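# Place a bottle from the steel table in the carton

## Task

Take any one bottle off the steel table, set it into a carton cell that holds nothing yet, and release it so the gripper is no longer holding it.

## Robot and tools

Robot: two 6-joint arms, left_arm and right_arm, each ending in a parallel gripper. In the shared scene frame the origin sits on the table top midway between the arms, +z is up, +x reaches out over the table, and left_arm is on the +y side (base near (+0.047, +0.286, 0) m; right_arm base near (+0.007, -0.235, 0) m). The names left and right do not match image sides. Each gripper's fingers point along its own +z and close along its own y; end_effector_position is the point between the pads, roughly 1 cm short of the fingertips. Reported hand positions can be somewhat wrong, more so when the arm is stretched out.

Joint order, used in every row and every per-joint list: waist (joint1), shoulder (joint2), elbow (joint3), wrist pitch (joint4), wrist yaw (joint5), wrist roll (joint6). Stated ranges in rad: waist -2.618 to 3.054, shoulder 0.000 to 3.142, elbow 0.000 to 3.142, wrist pitch -1.571 to 1.571, wrist yaw -1.571 to 1.571, wrist roll -2.094 to 2.094; the real stops may differ by up to 0.036 rad.

A row is one flat list of 14 numbers, each in [-1, 1], always covering both arms: left_arm's six joint values then its opening, then right_arm's six joint values then its opening. Joint values are scaled offsets, not poses: 1.0 equals 1.202 rad for the waist, 1.258 shoulder, 1.238 elbow, 2.073 wrist pitch, 2.022 for wrist yaw and for wrist roll. The opening is absolute: +1 fully open, -1 closed, and in between the fingers go to where grip_measured would read that number.

execute_actions(actions): a list of up to 15 actions; each action is a list of up to 15 rows; each row runs for one 1/30 s step, and a short action repeats its final row until 15 steps have passed. Joint offsets in every row are measured from the angles at the start of that action (for the first action, from the last reported angles), not from the previous row. An action that would push any joint more than 0.036 rad beyond its range is rejected for both arms; if the first action fails this, or anything is malformed, the whole call does nothing. An empty list just returns the current state and images. A joint commanded past its true stop halts there, and a line 'joint sent to its limit' may appear.

move(target, speed, blocking): target is one 14-number row as above; its joint offsets are counted from the Joint positions shown in the most recent result, and the finger openings are sent at once. All joints travel their paths in step, so the gripper traces a curve; the path takes 0.5 to 10 s. speed (0.01 to 2 rad/s, default 0.5) caps the joint with the longest way to go. It does not avoid obstacles or the other arm. The result adds a 'move:' line: the ending (done, off_target, moving, held, fault), limits=held or limits=none, and each arm's joint furthest from target. With blocking=false the reply comes after 0.5 s while motion continues; use wait(0) to check, and call wait or stop before sending new rows or moves.

wait(seconds): 0 to 10; the arms keep their last command and a running move carries on. stop(): brakes a running move; it needs room, more when fast; the fingers keep moving. zoom_image(camera, region): camera is cam_high, cam_left_wrist or cam_right_wrist; region [x0, y0, x1, y1] in pixels from the top-left, at most 504 by 504. read_manual(section) only returns licence text. finished_scene(scene) ends the current scene (pass its number) after the last command has been held; it cannot be undone and reports whether the goal was met.

Results give each gripper's position (m) and quaternion wxyz, Joint positions and Joint velocities per arm (six joints in rad or rad/s plus pad gap in m, 0.094 when fully open), Joint targets, grip_measured, joint torques, and step readings where HELD marks held-back steps. 'joint command not followed' means a clearance check altered joint targets. FAULT and MOTOR HOT lines warn of stops and heating; a motor at 90 °C halts its arm for 10 s.

Motion details: per step each joint target can lead its measured angle by only 0.202 (waist), 0.258 (shoulder), 0.238 (elbow), 0.573 (wrist pitch), 0.522 (yaw, roll) rad, and targets that would shift the gripper over 70 mm are scaled back, so big changes span several actions. Zero offsets may let an arm sag; re-aim at the wanted angles. The simulation runs while you think, holding the last command.

Grasping: to hold something, command an opening about 0.03 below grip_measured; smaller gaps grip lighter. Readings may be off by about 1 mm.

Avoid: dropping or knocking anything off the table (task fails), arm-to-arm contact, fast impacts, pressing far past contact, and letting the bottle slip. Brief outside tugs on held parts can occur.

Each tool is called as name([rows], argument=value, ...), one row to a line, values as JSON.

## Session

execute_actions(actions=[])

Scene clock: 0.00 s.
left_arm: end_effector_position=(+0.2393, +0.5629, +0.1944) grip_measured=+1.000 end_effector_quat_wxyz=(+0.149, -0.609, +0.728, -0.278) | right_arm: end_effector_position=(+0.0260, -0.0582, +0.1895) grip_measured=+1.000 end_effector_quat_wxyz=(+0.124, -0.471, +0.865, +0.122)
Joint names: [waist, shoulder, elbow, wrist pitch, wrist yaw, wrist roll]
Joint positions: left_arm=[ 1.19   1.821  1.711 -1.531  0.638 -0.087  0.094] | right_arm=[ 1.494  0.927  1.067 -1.374  0.093  0.538  0.094]
Joint velocities: left_arm=[ 0.027 -0.007 -0.012 -0.007 -0.007  0.037  0.   ] | right_arm=[-0.007  0.007  0.007  0.022 -0.051  0.037  0.   ]
Joint torques (N m, as the arm reports them, + toward a larger angle): no reading
Joint targets: left_arm=[1.190 1.813 1.718 -1.531 0.646 -0.084] | right_arm=[1.494 0.920 1.078 -1.367 0.099 0.537]

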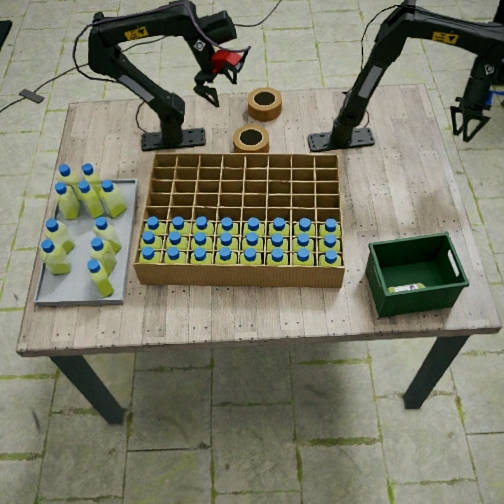

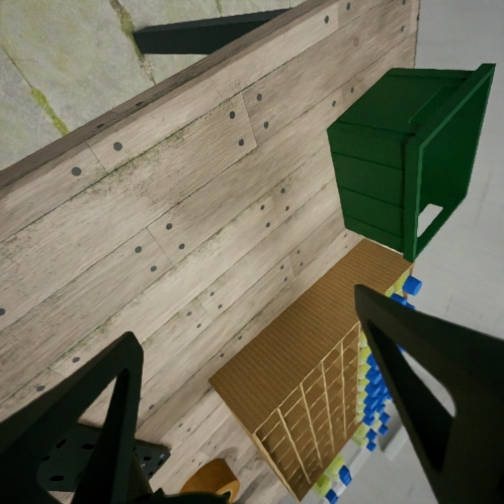

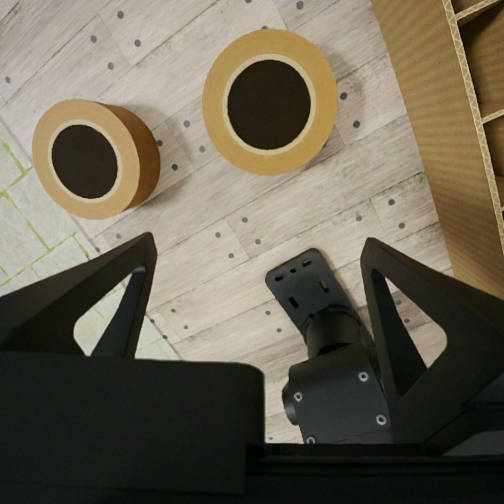

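zoom_image(camera="cam_high", region=[20, 130, 220, 330])

Region (20, 130, 220, 330) of cam_high's 504x504 image, scaled by 2.520, with more detail than that image has.

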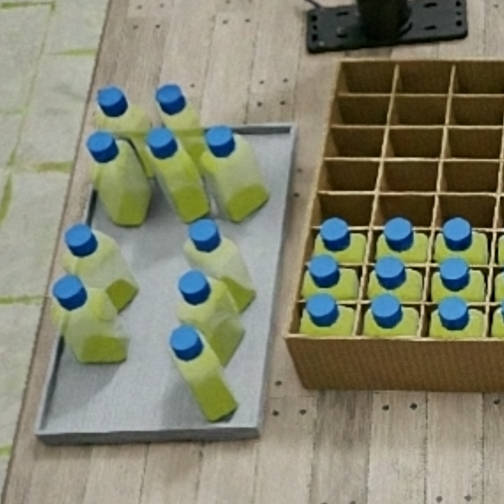

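move(target=[0,0,0,0,0,0,1,-1,0.59,0.568,-0.09,-0.046,-0.266,1], speed=1.0)

move(target=[0,0,0,0,0,0,1,-0.825,0,0,0,0,0,1], speed=1.0)

Scene clock: 3.03 s.
left_arm: end_effector_position=(+0.2393, +0.5629, +0.1944) grip_measured=+1.000 end_effector_quat_wxyz=(+0.149, -0.609, +0.728, -0.278) | right_arm: end_effector_position=(+0.2955, -0.1312, +0.2107) grip_measured=+1.000 end_effector_quat_wxyz=(+0.043, -0.169, +0.985, +0.003)
Joint names: [waist, shoulder, elbow, wrist pitch, wrist yaw, wrist roll]
Joint positions: left_arm=[ 1.19   1.821  1.711 -1.531  0.638 -0.087  0.094] | right_arm=[ 0.292  1.668  1.738 -1.555  0.01   0.008  0.094]
Joint velocities: left_arm=[ 0.007 -0.007  0.002  0.037 -0.11  -0.081  0.   ] | right_arm=[-0.017 -0.012  0.002  0.037 -0.007 -0.037  0.   ]
Joint torques (N m, as the arm reports them, + toward a larger angle): left_arm=[-0.01 -9.6   6.42  0.28  0.3  -0.01] | right_arm=[-0.07 -7.16  7.72  0.44 -0.06 -0.1 ]
Joint targets: left_arm=[1.190 1.821 1.711 -1.531 0.638 -0.087] | right_arm=[0.292 1.669 1.770 -1.561 -0.001 0.000]
move: off_target (right_arm); limits=none; left_arm: farthest joint: the waist, 0.000 radians from its target (0.000 radians at the start); right_arm: farthest joint: the elbow, 0.032 radians from its target (0.703 radians at the start)
camera_calibration (this result's frames):
cam_right_wrist: T_world_to_cam=[[0.348101, -0.93657, -0.0407613, -0.209648], [-0.742551, -0.302008, 0.597837, 0.0531212], [-0.572226, -0.17784, -0.800581, 0.440047], [0, 0, 0, 1]] pos_world=[0.36423, -0.102049, 0.31199]

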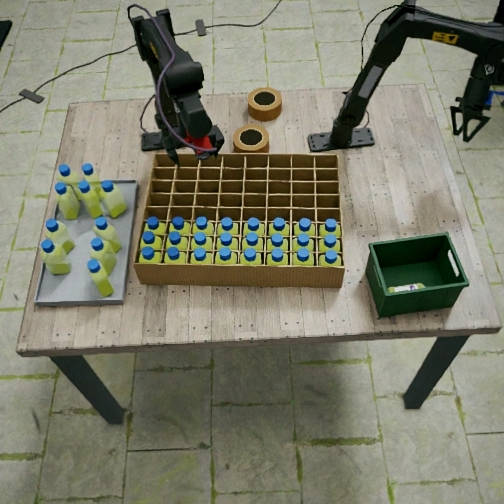

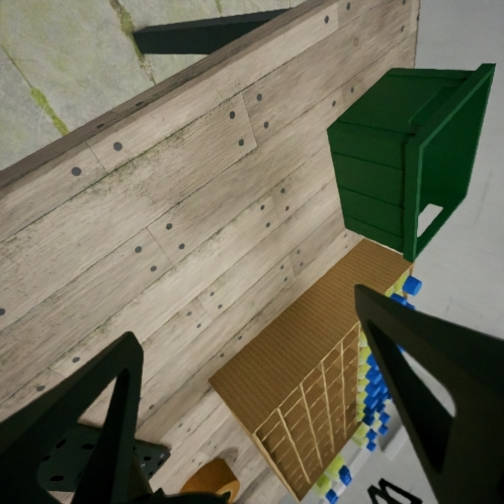

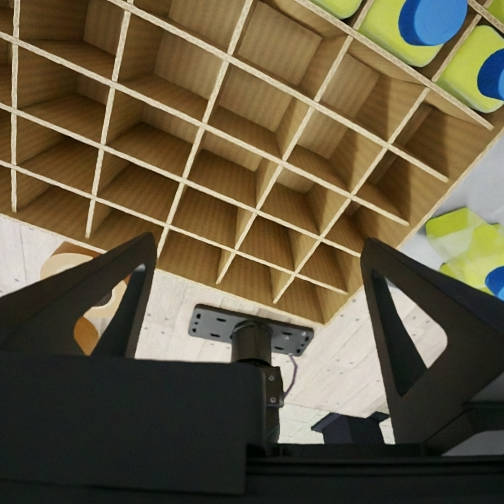

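Scene clock: 4.50 s.
left_arm: end_effector_position=(+0.2393, +0.5629, +0.1944) grip_measured=+1.000 end_effector_quat_wxyz=(+0.149, -0.609, +0.728, -0.278) | right_arm: end_effector_position=(+0.2518, -0.4202, +0.2107) grip_measured=+1.000 end_effector_quat_wxyz=(+0.039, +0.320, +0.946, -0.019)
Joint names: [waist, shoulder, elbow, wrist pitch, wrist yaw, wrist roll]
Joint positions: left_arm=[ 1.19   1.821  1.711 -1.531  0.638 -0.087  0.094] | right_arm=[-0.7    1.668  1.738 -1.555  0.011  0.008  0.094]
Joint velocities: left_arm=[-0.012 -0.002 -0.002 -0.007  0.007 -0.007  0.   ] | right_arm=[-0.017  0.007  0.007  0.007 -0.007  0.095  0.   ]
Joint torques (N m, as the arm reports them, + toward a larger angle): left_arm=[-0.08 -9.66  6.45  0.28  0.31  0.  ] | right_arm=[ 0.01 -7.26  5.16  0.49  0.01 -0.03]
Joint targets: left_arm=[1.190 1.821 1.711 -1.531 0.638 -0.087] | right_arm=[-0.699 1.668 1.738 -1.555 0.010 0.008]
move: done; limits=none; left_arm: farthest joint: the waist, 0.000 radians from its target (0.000 radians at the start); right_arm: farthest joint: the wrist yaw, 0.001 radians from its target (0.000 radians at the start)
camera_calibration (this result's frames):
cam_right_wrist: T_world_to_cam=[[-0.593922, -0.803565, -0.0392421, -0.172426], [-0.658301, 0.457358, 0.597882, 0.23121], [-0.462489, 0.380928, -0.800623, 0.570792], [0, 0, 0, 1]] pos_world=[0.313783, -0.461732, 0.311987]

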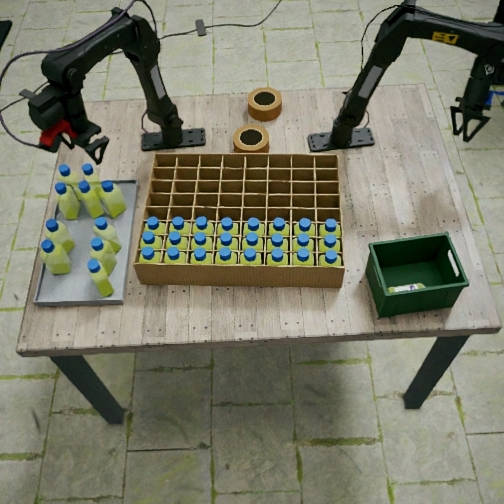

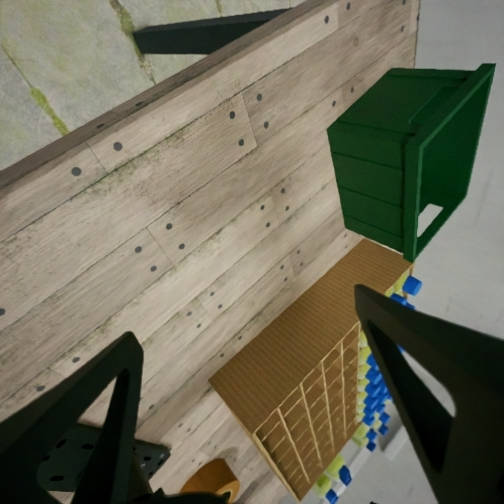

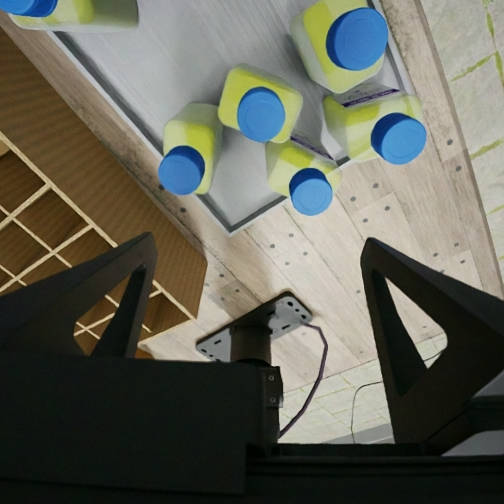

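move(target=[0,0,0,0,0,0,1,0.134,0.076,-0.02,0.02,-0.005,-0.004,0.5])

Scene clock: 5.67 s.
left_arm: end_effector_position=(+0.2393, +0.5629, +0.1944) grip_measured=+1.000 end_effector_quat_wxyz=(+0.149, -0.609, +0.728, -0.278) | right_arm: end_effector_position=(+0.2868, -0.3833, +0.1771) grip_measured=+0.503 end_effector_quat_wxyz=(-0.005, +0.243, +0.970, -0.002)
Joint names: [waist, shoulder, elbow, wrist pitch, wrist yaw, wrist roll]
Joint positions: left_arm=[ 1.19   1.821  1.711 -1.531  0.638 -0.087  0.094] | right_arm=[-0.542  1.767  1.718 -1.531  0.007  0.006  0.071]
Joint velocities: left_arm=[ 0.037  0.002  0.007  0.066 -0.037 -0.022  0.   ] | right_arm=[ 0.007 -0.002  0.022 -0.051 -0.066  0.051  0.   ]
Joint torques (N m, as the arm reports them, + toward a larger angle): left_arm=[ 0.   -9.62  6.52  0.25  0.29 -0.01] | right_arm=[ 0.22 -8.63  4.86  0.48 -0.03 -0.07]
Joint targets: left_arm=[1.190 1.821 1.711 -1.531 0.638 -0.087] | right_arm=[-0.539 1.764 1.713 -1.514 0.001 -0.000]
move: done; limits=none; left_arm: farthest joint: the waist, 0.000 radians from its target (0.000 radians at the start); right_arm: farthest joint: the wrist pitch, 0.017 radians from its target (0.042 radians at the start)
camera_calibration (this result's frames):
cam_right_wrist: T_world_to_cam=[[-0.462024, -0.885759, -0.0443125, -0.191641], [-0.671275, 0.316619, 0.670181, 0.194421], [-0.579589, 0.339386, -0.740873, 0.553142], [0, 0, 0, 1]] pos_world=[0.362562, -0.419034, 0.271019]

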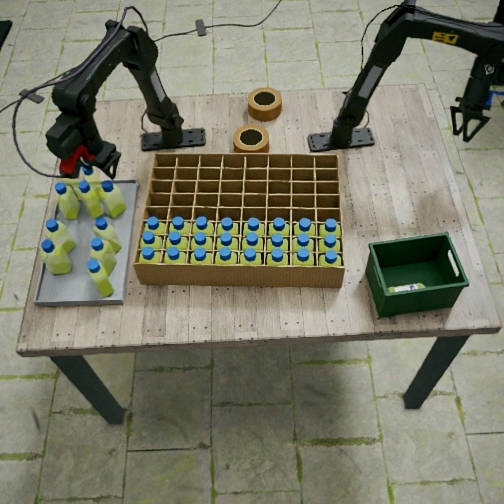

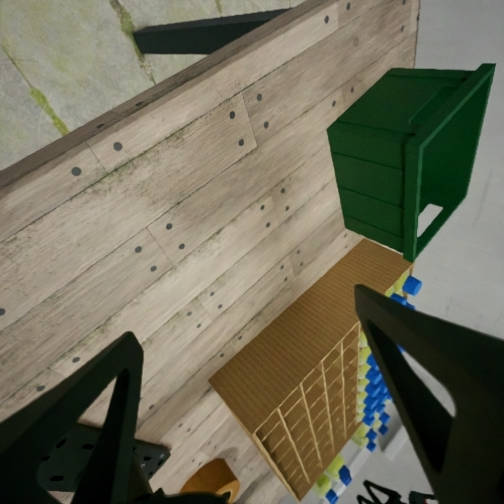

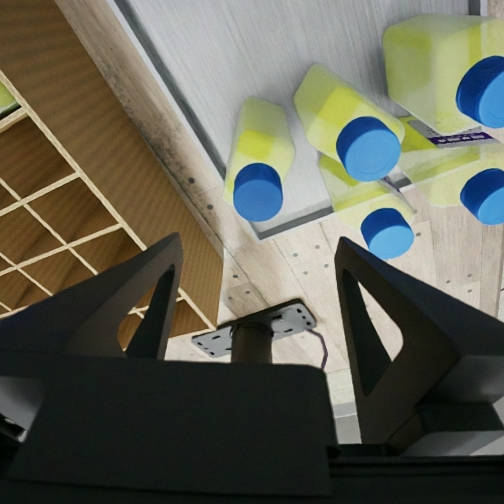

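move(target=[0,0,0,0,0,0,1,0,0.0,-0.105,0.072,0,0.13,0.35], speed=0.3)

Scene clock: 7.73 s.
left_arm: end_effector_position=(+0.2393, +0.5629, +0.1944) grip_measured=+1.000 end_effector_quat_wxyz=(+0.149, -0.609, +0.728, -0.278) | right_arm: end_effector_position=(+0.2927, -0.3864, +0.1469) grip_measured=+0.353 end_effector_quat_wxyz=(+0.000, +0.365, +0.931, -0.003)
Joint names: [waist, shoulder, elbow, wrist pitch, wrist yaw, wrist roll]
Joint positions: left_arm=[ 1.19   1.821  1.711 -1.531  0.638 -0.087  0.094] | right_arm=[-0.542  1.767  1.597 -1.399  0.007  0.261  0.064]
Joint velocities: left_arm=[ 0.007 -0.007  0.007  0.022 -0.007 -0.022  0.   ] | right_arm=[-0.002 -0.002 -0.017  0.066 -0.007 -0.007 -0.   ]
Joint torques (N m, as the arm reports them, + toward a larger angle): left_arm=[-0.07 -9.57  6.45  0.27  0.3   0.01] | right_arm=[ 0.   -8.48  4.56  0.5   0.02  0.06]
Joint targets: left_arm=[1.190 1.821 1.711 -1.531 0.638 -0.087] | right_arm=[-0.542 1.767 1.588 -1.382 0.007 0.269]
move: done; limits=none; left_arm: farthest joint: the waist, 0.000 radians from its target (0.000 radians at the start); right_arm: farthest joint: the wrist pitch, 0.018 radians from its target (0.149 radians at the start)
camera_calibration (this result's frames):
cam_right_wrist: T_world_to_cam=[[-0.669957, -0.741041, -0.0449012, -0.0761536], [-0.576129, 0.480814, 0.660979, 0.256546], [-0.468223, 0.468696, -0.74906, 0.553761], [0, 0, 0, 1]] pos_world=[0.356068, -0.43933, 0.24181]

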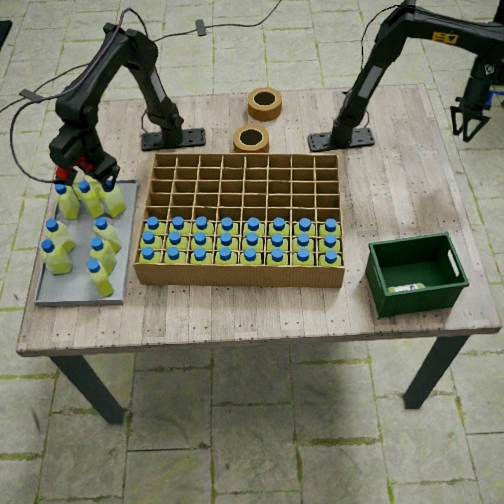

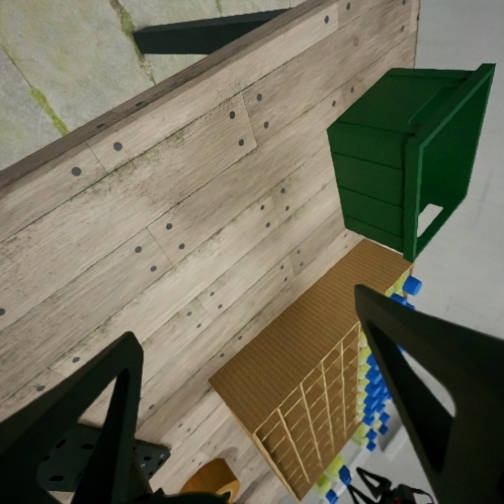

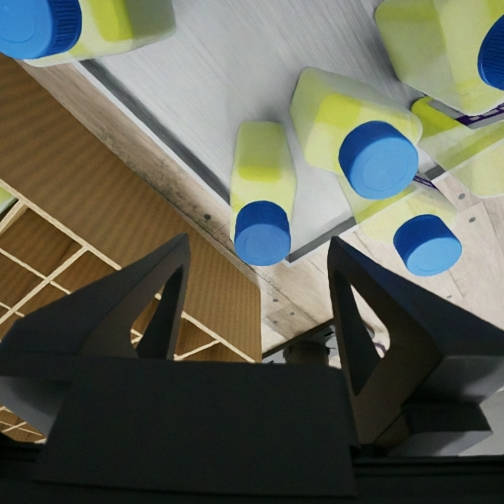

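move(target=[0,0,0,0,0,0,1,0,-0.033,-0.126,0.058,0,0.003,0.1], speed=0.25)

Scene clock: 9.27 s.
left_arm: end_effector_position=(+0.2393, +0.5629, +0.1944) grip_measured=+1.000 end_effector_quat_wxyz=(+0.149, -0.609, +0.728, -0.278) | right_arm: end_effector_position=(+0.2828, -0.3811, +0.1099) grip_measured=+0.103 end_effector_quat_wxyz=(-0.022, +0.365, +0.931, -0.001)
Joint names: [waist, shoulder, elbow, wrist pitch, wrist yaw, wrist roll]
Joint positions: left_arm=[ 1.19   1.821  1.711 -1.531  0.638 -0.087  0.094] | right_arm=[-0.542  1.767  1.45  -1.296  0.007  0.262  0.052]
Joint velocities: left_arm=[ 0.007 -0.007 -0.002 -0.037  0.007  0.022  0.   ] | right_arm=[-0.007 -0.002 -0.032 -0.066 -0.007 -0.051 -0.   ]
Joint torques (N m, as the arm reports them, + toward a larger angle): left_arm=[-0.08 -9.61  6.4   0.25  0.28 -0.01] | right_arm=[  0.02 -12.31   4.65   0.41   0.03   0.04]
Joint targets: left_arm=[1.190 1.821 1.711 -1.531 0.638 -0.087] | right_arm=[-0.542 1.725 1.441 -1.279 0.007 0.268]
move: off_target (right_arm); limits=none; left_arm: farthest joint: the waist, 0.000 radians from its target (0.000 radians at the start); right_arm: farthest joint: the shoulder, 0.041 radians from its target (0.041 radians at the start)
camera_calibration (this result's frames):
cam_right_wrist: T_world_to_cam=[[-0.672076, -0.73971, -0.0338205, -0.0806916], [-0.549037, 0.467149, 0.693058, 0.256353], [-0.496863, 0.484356, -0.720088, 0.529855], [0, 0, 0, 1]] pos_world=[0.349781, -0.436082, 0.201145]

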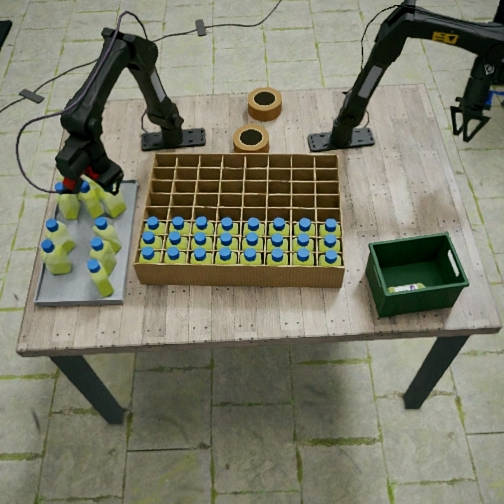

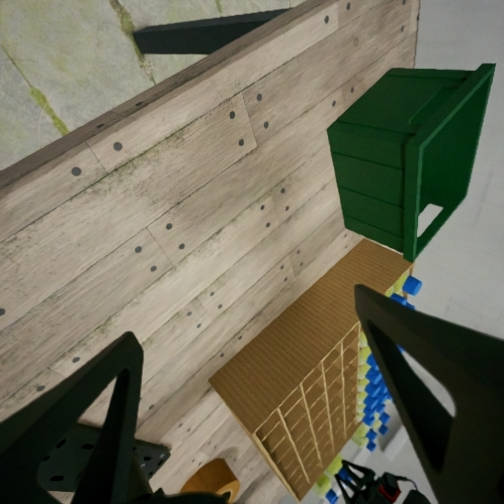

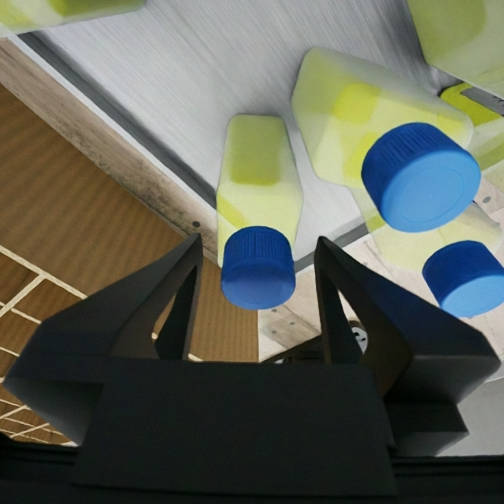

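move(target=[0,0,0,0,0,0,1,0,-0.066,0,0,0,0,0.1], speed=0.15)

Scene clock: 10.37 s.
left_arm: end_effector_position=(+0.2393, +0.5629, +0.1944) grip_measured=+1.000 end_effector_quat_wxyz=(+0.149, -0.609, +0.728, -0.278) | right_arm: end_effector_position=(+0.2828, -0.3811, +0.1261) grip_measured=+0.103 end_effector_quat_wxyz=(+0.006, +0.365, +0.931, -0.004)
Joint names: [waist, shoulder, elbow, wrist pitch, wrist yaw, wrist roll]
Joint positions: left_arm=[ 1.19   1.821  1.711 -1.531  0.638 -0.087  0.094] | right_arm=[-0.542  1.712  1.45  -1.296  0.007  0.262  0.052]
Joint velocities: left_arm=[-0.017 -0.002  0.007  0.022 -0.037  0.037  0.   ] | right_arm=[ 0.002 -0.007  0.007 -0.007  0.022  0.007  0.   ]
Joint torques (N m, as the arm reports them, + toward a larger angle): left_arm=[-0.05 -9.55  6.46  0.27  0.3   0.01] | right_arm=[  0.02 -10.55   5.38   0.33   0.02  -0.02]
Joint targets: left_arm=[1.190 1.821 1.711 -1.531 0.638 -0.087] | right_arm=[-0.542 1.684 1.450 -1.297 0.007 0.262]
move: off_target (right_arm); limits=none; left_arm: farthest joint: the waist, 0.000 radians from its target (0.000 radians at the start); right_arm: farthest joint: the shoulder, 0.028 radians from its target (0.083 radians at the start)
camera_calibration (this result's frames):
cam_right_wrist: T_world_to_cam=[[-0.670085, -0.74076, -0.0475437, -0.0793671], [-0.581973, 0.48453, 0.653099, 0.266161], [-0.460754, 0.465301, -0.755778, 0.528546], [0, 0, 0, 1]] pos_world=[0.345245, -0.433688, 0.221861]

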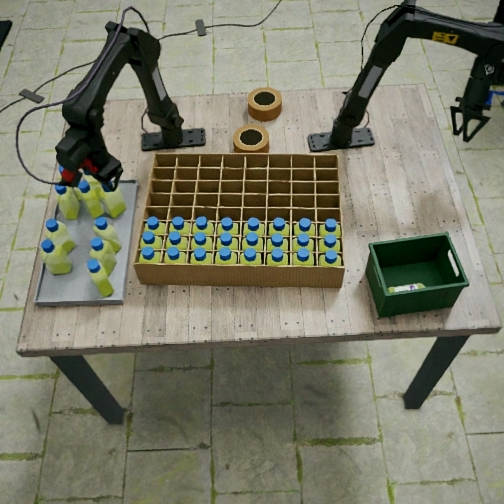

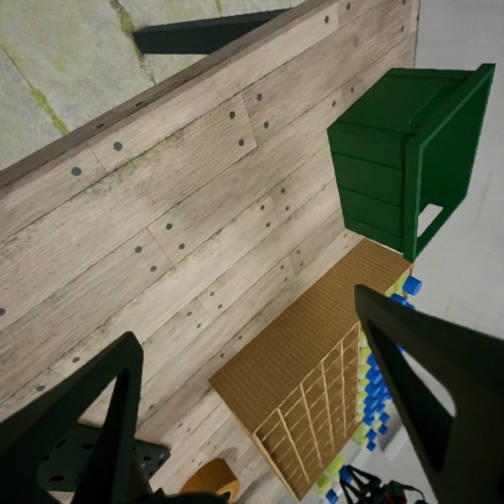

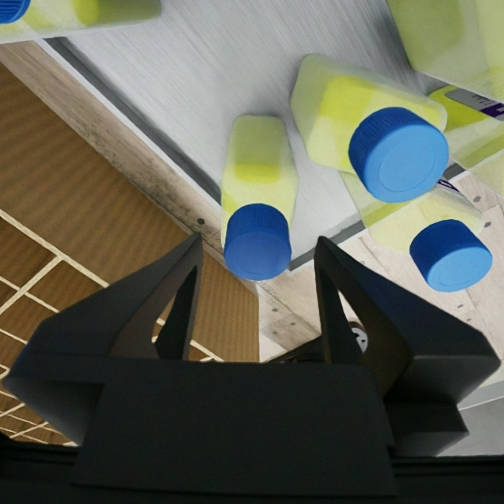

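A bit high; lower slightly, then close.

move(target=[0,0,0,0,0,0,1,0,0.016,0,0,0,0,0.1], speed=0.1)

move(target=[0,0,0,0,0,0,1,0,0,0,0,0,0,-0.45])

Scene clock: 11.37 s.
left_arm: end_effector_position=(+0.2393, +0.5629, +0.1944) grip_measured=+1.000 end_effector_quat_wxyz=(+0.149, -0.609, +0.728, -0.278) | right_arm: end_effector_position=(+0.2829, -0.3812, +0.1222) grip_measured=+0.103 end_effector_quat_wxyz=(-0.001, +0.365, +0.931, -0.003)
Joint names: [waist, shoulder, elbow, wrist pitch, wrist yaw, wrist roll]
Joint positions: left_arm=[ 1.19   1.821  1.711 -1.531  0.638 -0.087  0.094] | right_arm=[-0.542  1.725  1.45  -1.296  0.007  0.262  0.052]
Joint velocities: left_arm=[-0.007  0.012 -0.012 -0.051 -0.037 -0.051  0.   ] | right_arm=[-0.012 -0.017 -0.017 -0.007  0.007  0.066  0.   ]
Joint torques (N m, as the arm reports them, + toward a larger angle): left_arm=[-0.04 -9.55  6.45  0.26  0.31  0.  ] | right_arm=[ 0.02 -7.48  5.38  0.32  0.02 -0.01]
Joint targets: left_arm=[1.190 1.821 1.711 -1.531 0.638 -0.087] | right_arm=[-0.542 1.731 1.450 -1.296 0.007 0.262]
move: done; limits=none; left_arm: farthest joint: the waist, 0.000 radians from its target (0.000 radians at the start); right_arm: farthest joint: the shoulder, 0.007 radians from its target (0.021 radians at the start)
camera_calibration (this result's frames):
cam_right_wrist: T_world_to_cam=[[-0.670627, -0.740474, -0.0442429, -0.079676], [-0.574202, 0.480429, 0.662932, 0.263799], [-0.469629, 0.469985, -0.747371, 0.528911], [0, 0, 0, 1]] pos_world=[0.346433, -0.434315, 0.216887]

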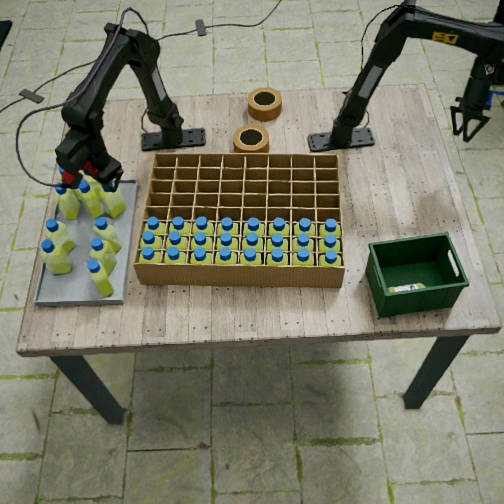

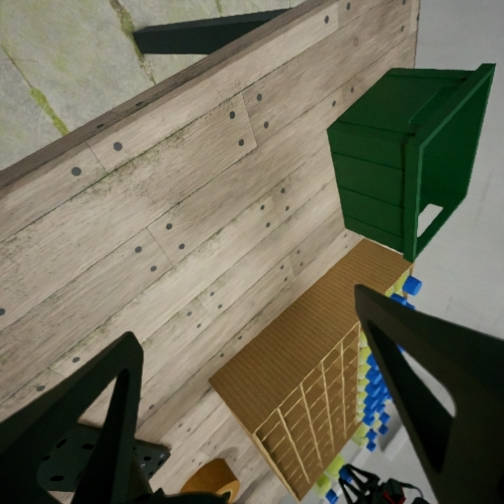

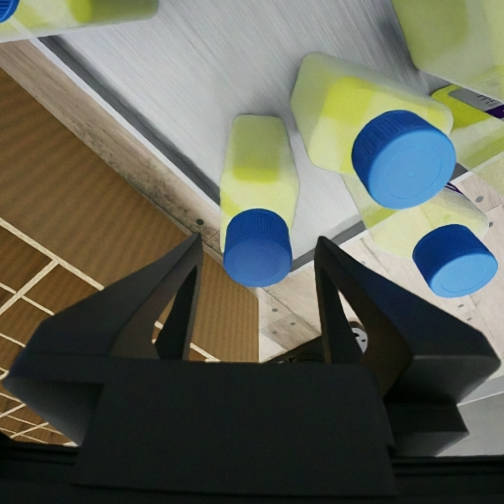

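Scene clock: 11.87 s.
left_arm: end_effector_position=(+0.2393, +0.5629, +0.1944) grip_measured=+1.000 end_effector_quat_wxyz=(+0.149, -0.609, +0.728, -0.278) | right_arm: end_effector_position=(+0.2829, -0.3812, +0.1222) grip_measured=-0.417 end_effector_quat_wxyz=(-0.001, +0.365, +0.931, -0.003)
Joint names: [waist, shoulder, elbow, wrist pitch, wrist yaw, wrist roll]
Joint positions: left_arm=[ 1.19   1.821  1.711 -1.531  0.638 -0.087  0.094] | right_arm=[-0.542  1.725  1.45  -1.296  0.007  0.262  0.027]
Joint velocities: left_arm=[-0.017 -0.007 -0.002  0.051  0.007  0.051  0.   ] | right_arm=[ 0.007  0.007  0.012 -0.037 -0.022 -0.081 -0.   ]
Joint torques (N m, as the arm reports them, + toward a larger angle): left_arm=[-0.09 -9.55  6.36  0.26  0.29 -0.01] | right_arm=[ 0.   -8.09  5.35  0.33  0.03 -0.03]
Joint targets: left_arm=[1.190 1.821 1.711 -1.531 0.638 -0.087] | right_arm=[-0.542 1.725 1.450 -1.296 0.007 0.262]
move: done; limits=none; left_arm: farthest joint: the waist, 0.000 radians from its target (0.000 radians at the start); right_arm: farthest joint: the waist, 0.000 radians from its target (0.000 radians at the start)
camera_calibration (this result's frames):
cam_right_wrist: T_world_to_cam=[[-0.670627, -0.740474, -0.0442429, -0.079676], [-0.574202, 0.480429, 0.662932, 0.263799], [-0.469629, 0.469985, -0.747371, 0.528911], [0, 0, 0, 1]] pos_world=[0.346433, -0.434315, 0.216887]

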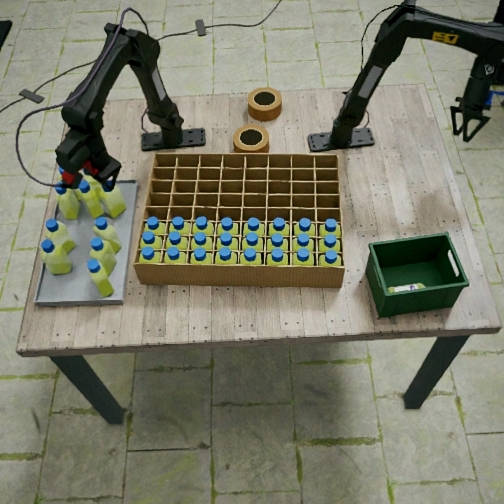

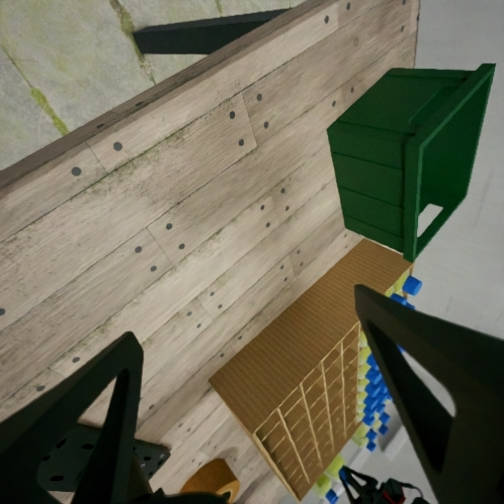

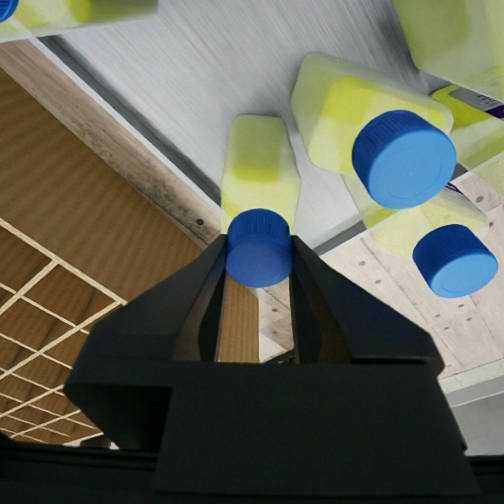

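move(target=[0,0,0,0,0,0,1,0,-0.107,0.307,-0.127,0,0,-0.46], speed=0.4)

move(target=[0,0,0,0,0,0,1,0.55,-0.02,0.02,0,0,0.755,-0.46], speed=0.8)

Scene clock: 13.93 s.
left_arm: end_effector_position=(+0.2393, +0.5629, +0.1944) grip_measured=+1.000 end_effector_quat_wxyz=(+0.149, -0.609, +0.728, -0.278) | right_arm: end_effector_position=(+0.2794, -0.3793, +0.2409) grip_measured=-0.417 end_effector_quat_wxyz=(+0.092, +0.364, +0.927, -0.014)
Joint names: [waist, shoulder, elbow, wrist pitch, wrist yaw, wrist roll]
Joint positions: left_arm=[ 1.19   1.821  1.711 -1.531  0.638 -0.087  0.094] | right_arm=[-0.542  1.617  1.797 -1.565  0.007  0.262  0.027]
Joint velocities: left_arm=[ 0.007  0.012  0.002 -0.066  0.007  0.022  0.   ] | right_arm=[ 0.002 -0.002  0.007 -0.081 -0.037  0.007 -0.   ]
Joint torques (N m, as the arm reports them, + toward a larger angle): left_arm=[-0.03 -9.55  6.45  0.26  0.29  0.  ] | right_arm=[ 0.02 -9.1   7.72  0.76  0.03  0.  ]
Joint targets: left_arm=[1.190 1.821 1.711 -1.531 0.638 -0.087] | right_arm=[-0.542 1.590 1.830 -1.560 0.007 0.262]
move: off_target (right_arm); limits=none; left_arm: farthest joint: the waist, 0.000 radians from its target (0.000 radians at the start); right_arm: farthest joint: the elbow, 0.033 radians from its target (0.381 radians at the start)
camera_calibration (this result's frames):
cam_right_wrist: T_world_to_cam=[[-0.659602, -0.746292, -0.0892914, -0.0698386], [-0.671533, 0.531792, 0.515985, 0.264232], [-0.337591, 0.400307, -0.851931, 0.577025], [0, 0, 0, 1]] pos_world=[0.326173, -0.423624, 0.34901]

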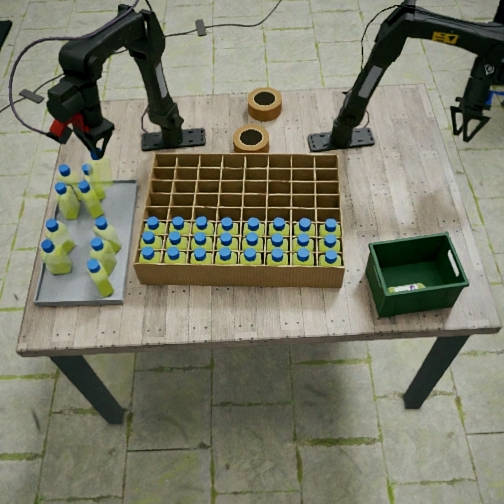

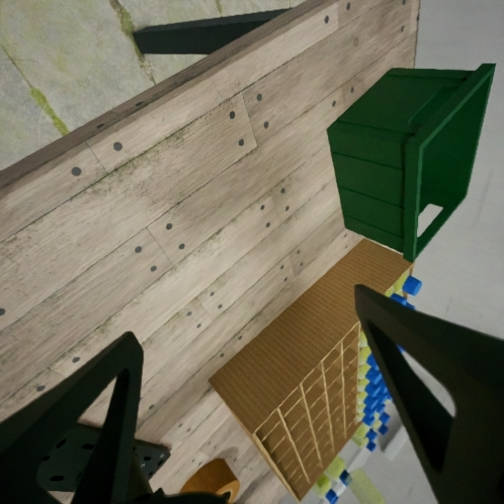

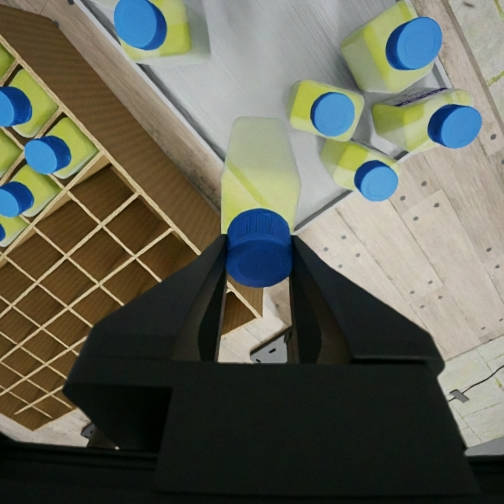

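Scene clock: 16.73 s.
left_arm: end_effector_position=(+0.2393, +0.5629, +0.1944) grip_measured=+1.000 end_effector_quat_wxyz=(+0.149, -0.609, +0.728, -0.278) | right_arm: end_effector_position=(+0.3096, -0.1827, +0.2408) grip_measured=-0.417 end_effector_quat_wxyz=(+0.050, +0.719, +0.689, +0.075)
Joint names: [waist, shoulder, elbow, wrist pitch, wrist yaw, wrist roll]
Joint positions: left_arm=[ 1.19   1.821  1.711 -1.531  0.638 -0.087  0.094] | right_arm=[ 0.112  1.617  1.797 -1.569 -0.001  1.783  0.027]
Joint velocities: left_arm=[-0.037 -0.022 -0.022  0.051 -0.037 -0.066  0.   ] | right_arm=[-0.017 -0.007  0.002 -0.066  0.022  0.022 -0.   ]
Joint torques (N m, as the arm reports them, + toward a larger angle): left_arm=[ 0.   -9.55  6.49  0.24  0.3   0.  ] | right_arm=[ 0.52 -8.99  7.04  0.72  0.09  0.05]
Joint targets: left_arm=[1.190 1.821 1.711 -1.531 0.638 -0.087] | right_arm=[0.119 1.592 1.822 -1.565 0.007 1.789]
move: off_target (right_arm); limits=none; left_arm: farthest joint: the waist, 0.000 radians from its target (0.000 radians at the start); right_arm: farthest joint: the shoulder, 0.025 radians from its target (0.025 radians at the start)
camera_calibration (this result's frames):
cam_right_wrist: T_world_to_cam=[[-0.973337, 0.0361188, -0.226517, 0.369949], [-0.129843, 0.727318, 0.673906, 0.0100645], [0.18909, 0.685349, -0.703236, 0.361591], [0, 0, 0, 1]] pos_world=[0.293019, -0.268498, 0.331301]

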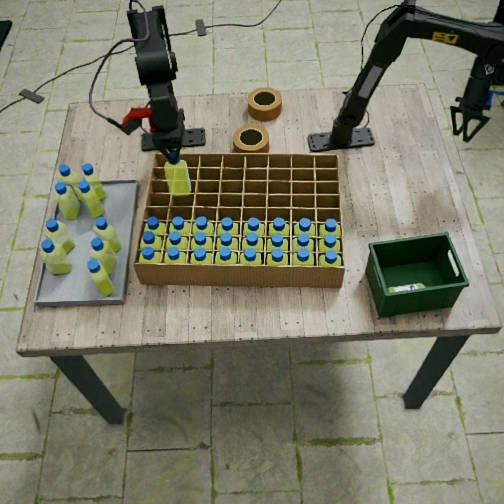

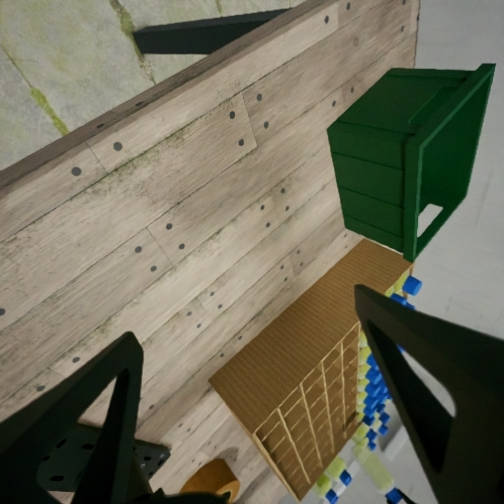

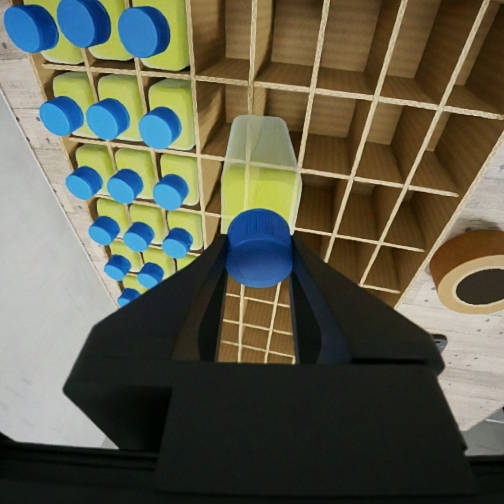

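move(target=[0,0,0,0,0,0,1,0.045,-0.15,-0.178,0,0,0.026,-0.46], speed=0.3)

Scene clock: 18.40 s.
left_arm: end_effector_position=(+0.2393, +0.5629, +0.1944) grip_measured=+1.000 end_effector_quat_wxyz=(+0.149, -0.609, +0.728, -0.278) | right_arm: end_effector_position=(+0.2582, -0.1797, +0.2239) grip_measured=-0.417 end_effector_quat_wxyz=(+0.031, +0.722, +0.689, +0.053)
Joint names: [waist, shoulder, elbow, wrist pitch, wrist yaw, wrist roll]
Joint positions: left_arm=[ 1.19   1.821  1.711 -1.531  0.638 -0.087  0.094] | right_arm=[ 0.155  1.461  1.583 -1.57  -0.004  1.828  0.027]
Joint velocities: left_arm=[-0.002  0.002 -0.002  0.022  0.11   0.051  0.   ] | right_arm=[ 0.032 -0.007  0.017  0.066  0.081  0.022  0.001]
Joint torques (N m, as the arm reports them, + toward a larger angle): left_arm=[-0.04 -9.58  6.44  0.25  0.29 -0.02] | right_arm=[ 0.79 -8.03  4.63  0.58  0.04  0.03]
Joint targets: left_arm=[1.190 1.821 1.711 -1.531 0.638 -0.087] | right_arm=[0.166 1.429 1.577 -1.569 -0.001 1.835]
move: off_target (right_arm); limits=none; left_arm: farthest joint: the waist, 0.000 radians from its target (0.000 radians at the start); right_arm: farthest joint: the shoulder, 0.033 radians from its target (0.189 radians at the start)
camera_calibration (this result's frames):
cam_right_wrist: T_world_to_cam=[[-0.98491, 0.0375309, -0.168946, 0.306358], [-0.0887468, 0.728553, 0.679216, 0.00101886], [0.148578, 0.683961, -0.714229, 0.370033], [0, 0, 0, 1]] pos_world=[0.246847, -0.265329, 0.315354]

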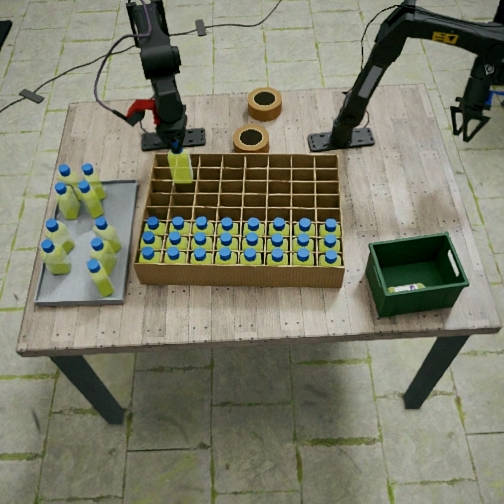

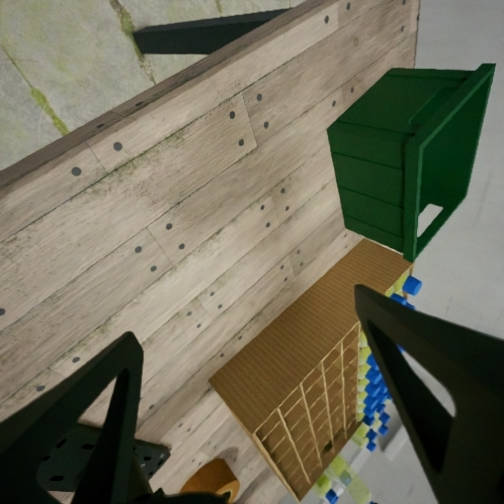

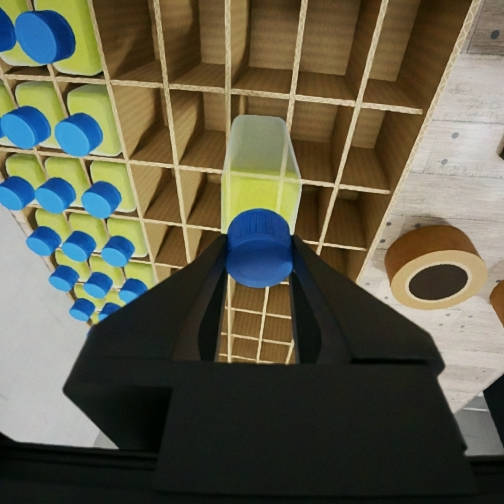

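zoom_image(camera="cam_high", region=[130, 130, 250, 250])

Region (130, 130, 250, 250) of cam_high's 504x504 image, scaled by 4.200, with more detail than that image has.

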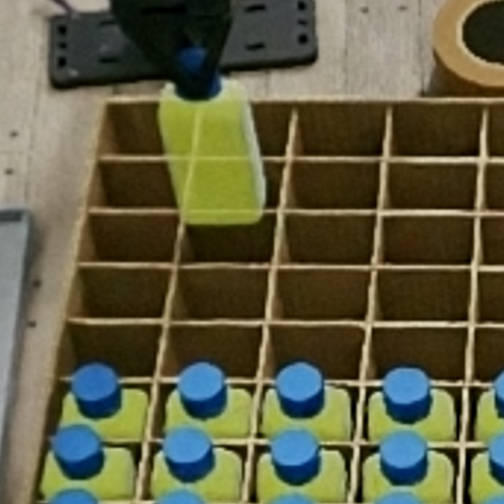

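move(target=[0,0,0,0,0,0,1,-0.017,0.11,0.033,0,0,0,-0.46], speed=0.12)

zoom_image(camera="cam_high", region=[130, 130, 250, 250])

Scene clock: 20.37 s.
left_arm: end_effector_position=(+0.2393, +0.5629, +0.1944) grip_measured=+1.000 end_effector_quat_wxyz=(+0.149, -0.609, +0.728, -0.278) | right_arm: end_effector_position=(+0.2723, -0.1786, +0.1917) grip_measured=-0.417 end_effector_quat_wxyz=(-0.004, +0.727, +0.687, -0.000)
Joint names: [waist, shoulder, elbow, wrist pitch, wrist yaw, wrist roll]
Joint positions: left_arm=[ 1.19   1.821  1.711 -1.531  0.638 -0.087  0.094] | right_arm=[ 0.145  1.598  1.588 -1.566 -0.007  1.829  0.027]
Joint velocities: left_arm=[ 0.002  0.002  0.002  0.051 -0.022 -0.022  0.   ] | right_arm=[-0.017  0.002  0.012 -0.007  0.066  0.007  0.   ]
Joint torques (N m, as the arm reports them, + toward a larger angle): left_arm=[-0.04 -9.53  6.49  0.26  0.28  0.  ] | right_arm=[-0.77 -6.44  7.96  0.29  0.06 -0.02]
Joint targets: left_arm=[1.190 1.821 1.711 -1.531 0.638 -0.087] | right_arm=[0.134 1.600 1.624 -1.570 -0.003 1.829]
move: off_target (right_arm); limits=none; left_arm: farthest joint: the waist, 0.000 radians from its target (0.000 radians at the start); right_arm: farthest joint: the elbow, 0.035 radians from its target (0.040 radians at the start)
camera_calibration (this result's frames):
cam_right_wrist: T_world_to_cam=[[-0.997989, 0.0451108, -0.0445394, 0.295854], [0.00382661, 0.744173, 0.667976, 0.00308806], [0.063278, 0.666462, -0.742848, 0.369794], [0, 0, 0, 1]] pos_world=[0.271847, -0.262098, 0.285815]

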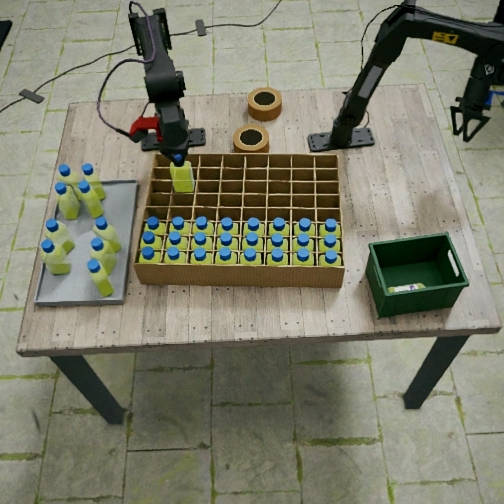

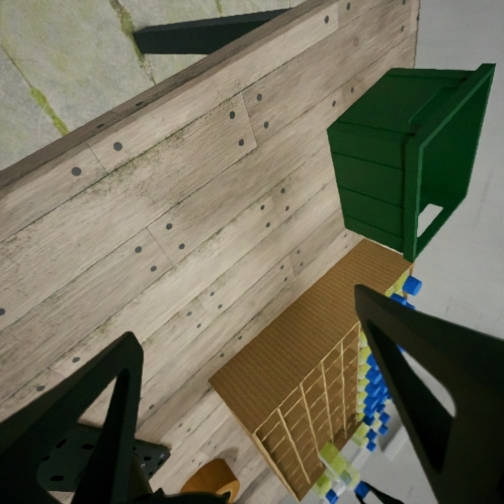

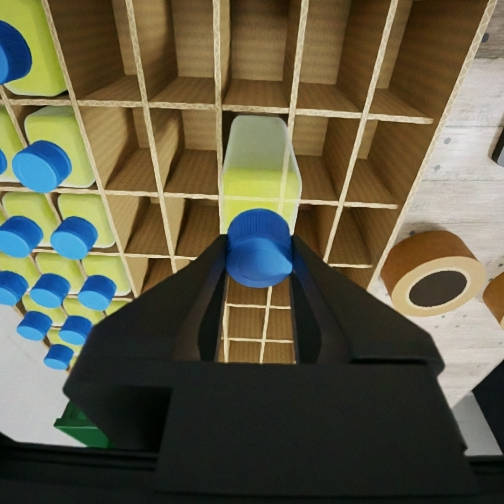

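Region (130, 130, 250, 250) of cam_high's 504x504 image, scaled by 4.200, with more detail than that image has.

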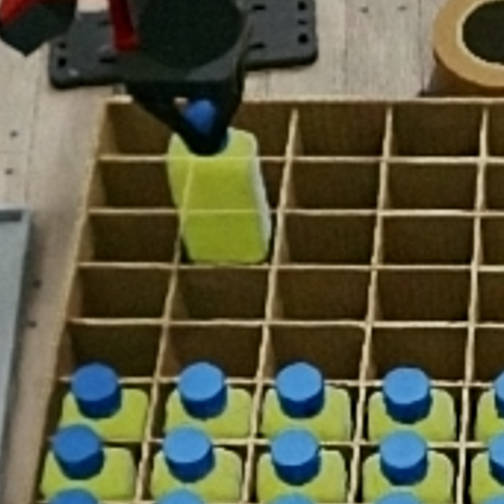

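move(target=[0,0,0,0,0,0,1,-0.014,-0.039,-0.092,0.053,0,0,-0.46], speed=0.1)

Scene clock: 22.30 s.
left_arm: end_effector_position=(+0.2393, +0.5629, +0.1944) grip_measured=+1.000 end_effector_quat_wxyz=(+0.149, -0.609, +0.728, -0.278) | right_arm: end_effector_position=(+0.2756, -0.1791, +0.1686) grip_measured=-0.417 end_effector_quat_wxyz=(-0.003, +0.729, +0.685, +0.005)
Joint names: [waist, shoulder, elbow, wrist pitch, wrist yaw, wrist roll]
Joint positions: left_arm=[ 1.19   1.821  1.711 -1.531  0.638 -0.087  0.094] | right_arm=[ 0.14   1.584  1.48  -1.462 -0.01   1.829  0.027]
Joint velocities: left_arm=[ 0.002 -0.007 -0.012 -0.066  0.081  0.022  0.   ] | right_arm=[-0.002  0.007  0.002 -0.037 -0.037 -0.051  0.   ]
Joint torques (N m, as the arm reports them, + toward a larger angle): left_arm=[-0.03 -9.49  6.41  0.28  0.31  0.  ] | right_arm=[-0.77 -9.68  4.84  0.41  0.02 -0.01]
Joint targets: left_arm=[1.190 1.821 1.711 -1.531 0.638 -0.087] | right_arm=[0.129 1.549 1.474 -1.456 -0.008 1.829]
move: off_target (right_arm); limits=none; left_arm: farthest joint: the waist, 0.000 radians from its target (0.000 radians at the start); right_arm: farthest joint: the shoulder, 0.035 radians from its target (0.049 radians at the start)
camera_calibration (this result's frames):
cam_right_wrist: T_world_to_cam=[[-0.997239, 0.0510292, -0.053955, 0.300503], [0.00161837, 0.741291, 0.671181, 0.0184444], [0.0742462, 0.669241, -0.739327, 0.349671], [0, 0, 0, 1]] pos_world=[0.273682, -0.263021, 0.262356]

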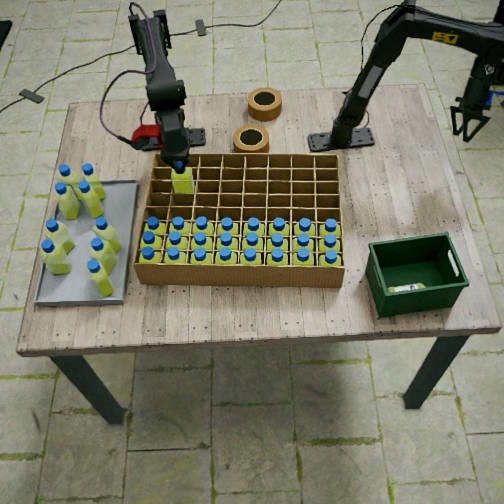

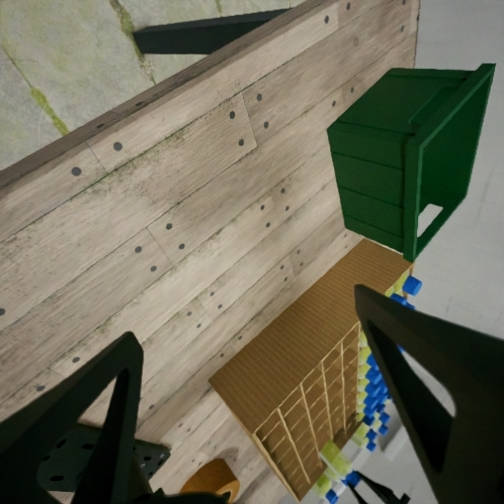

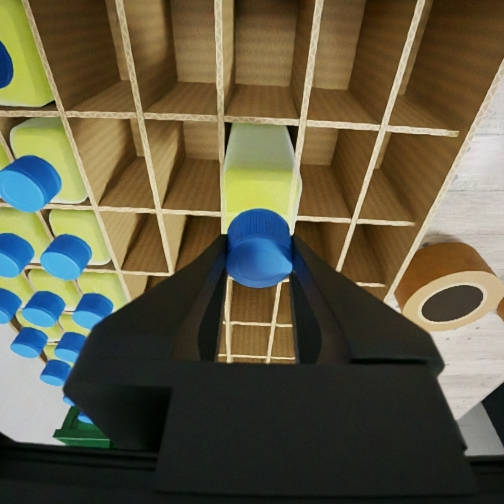

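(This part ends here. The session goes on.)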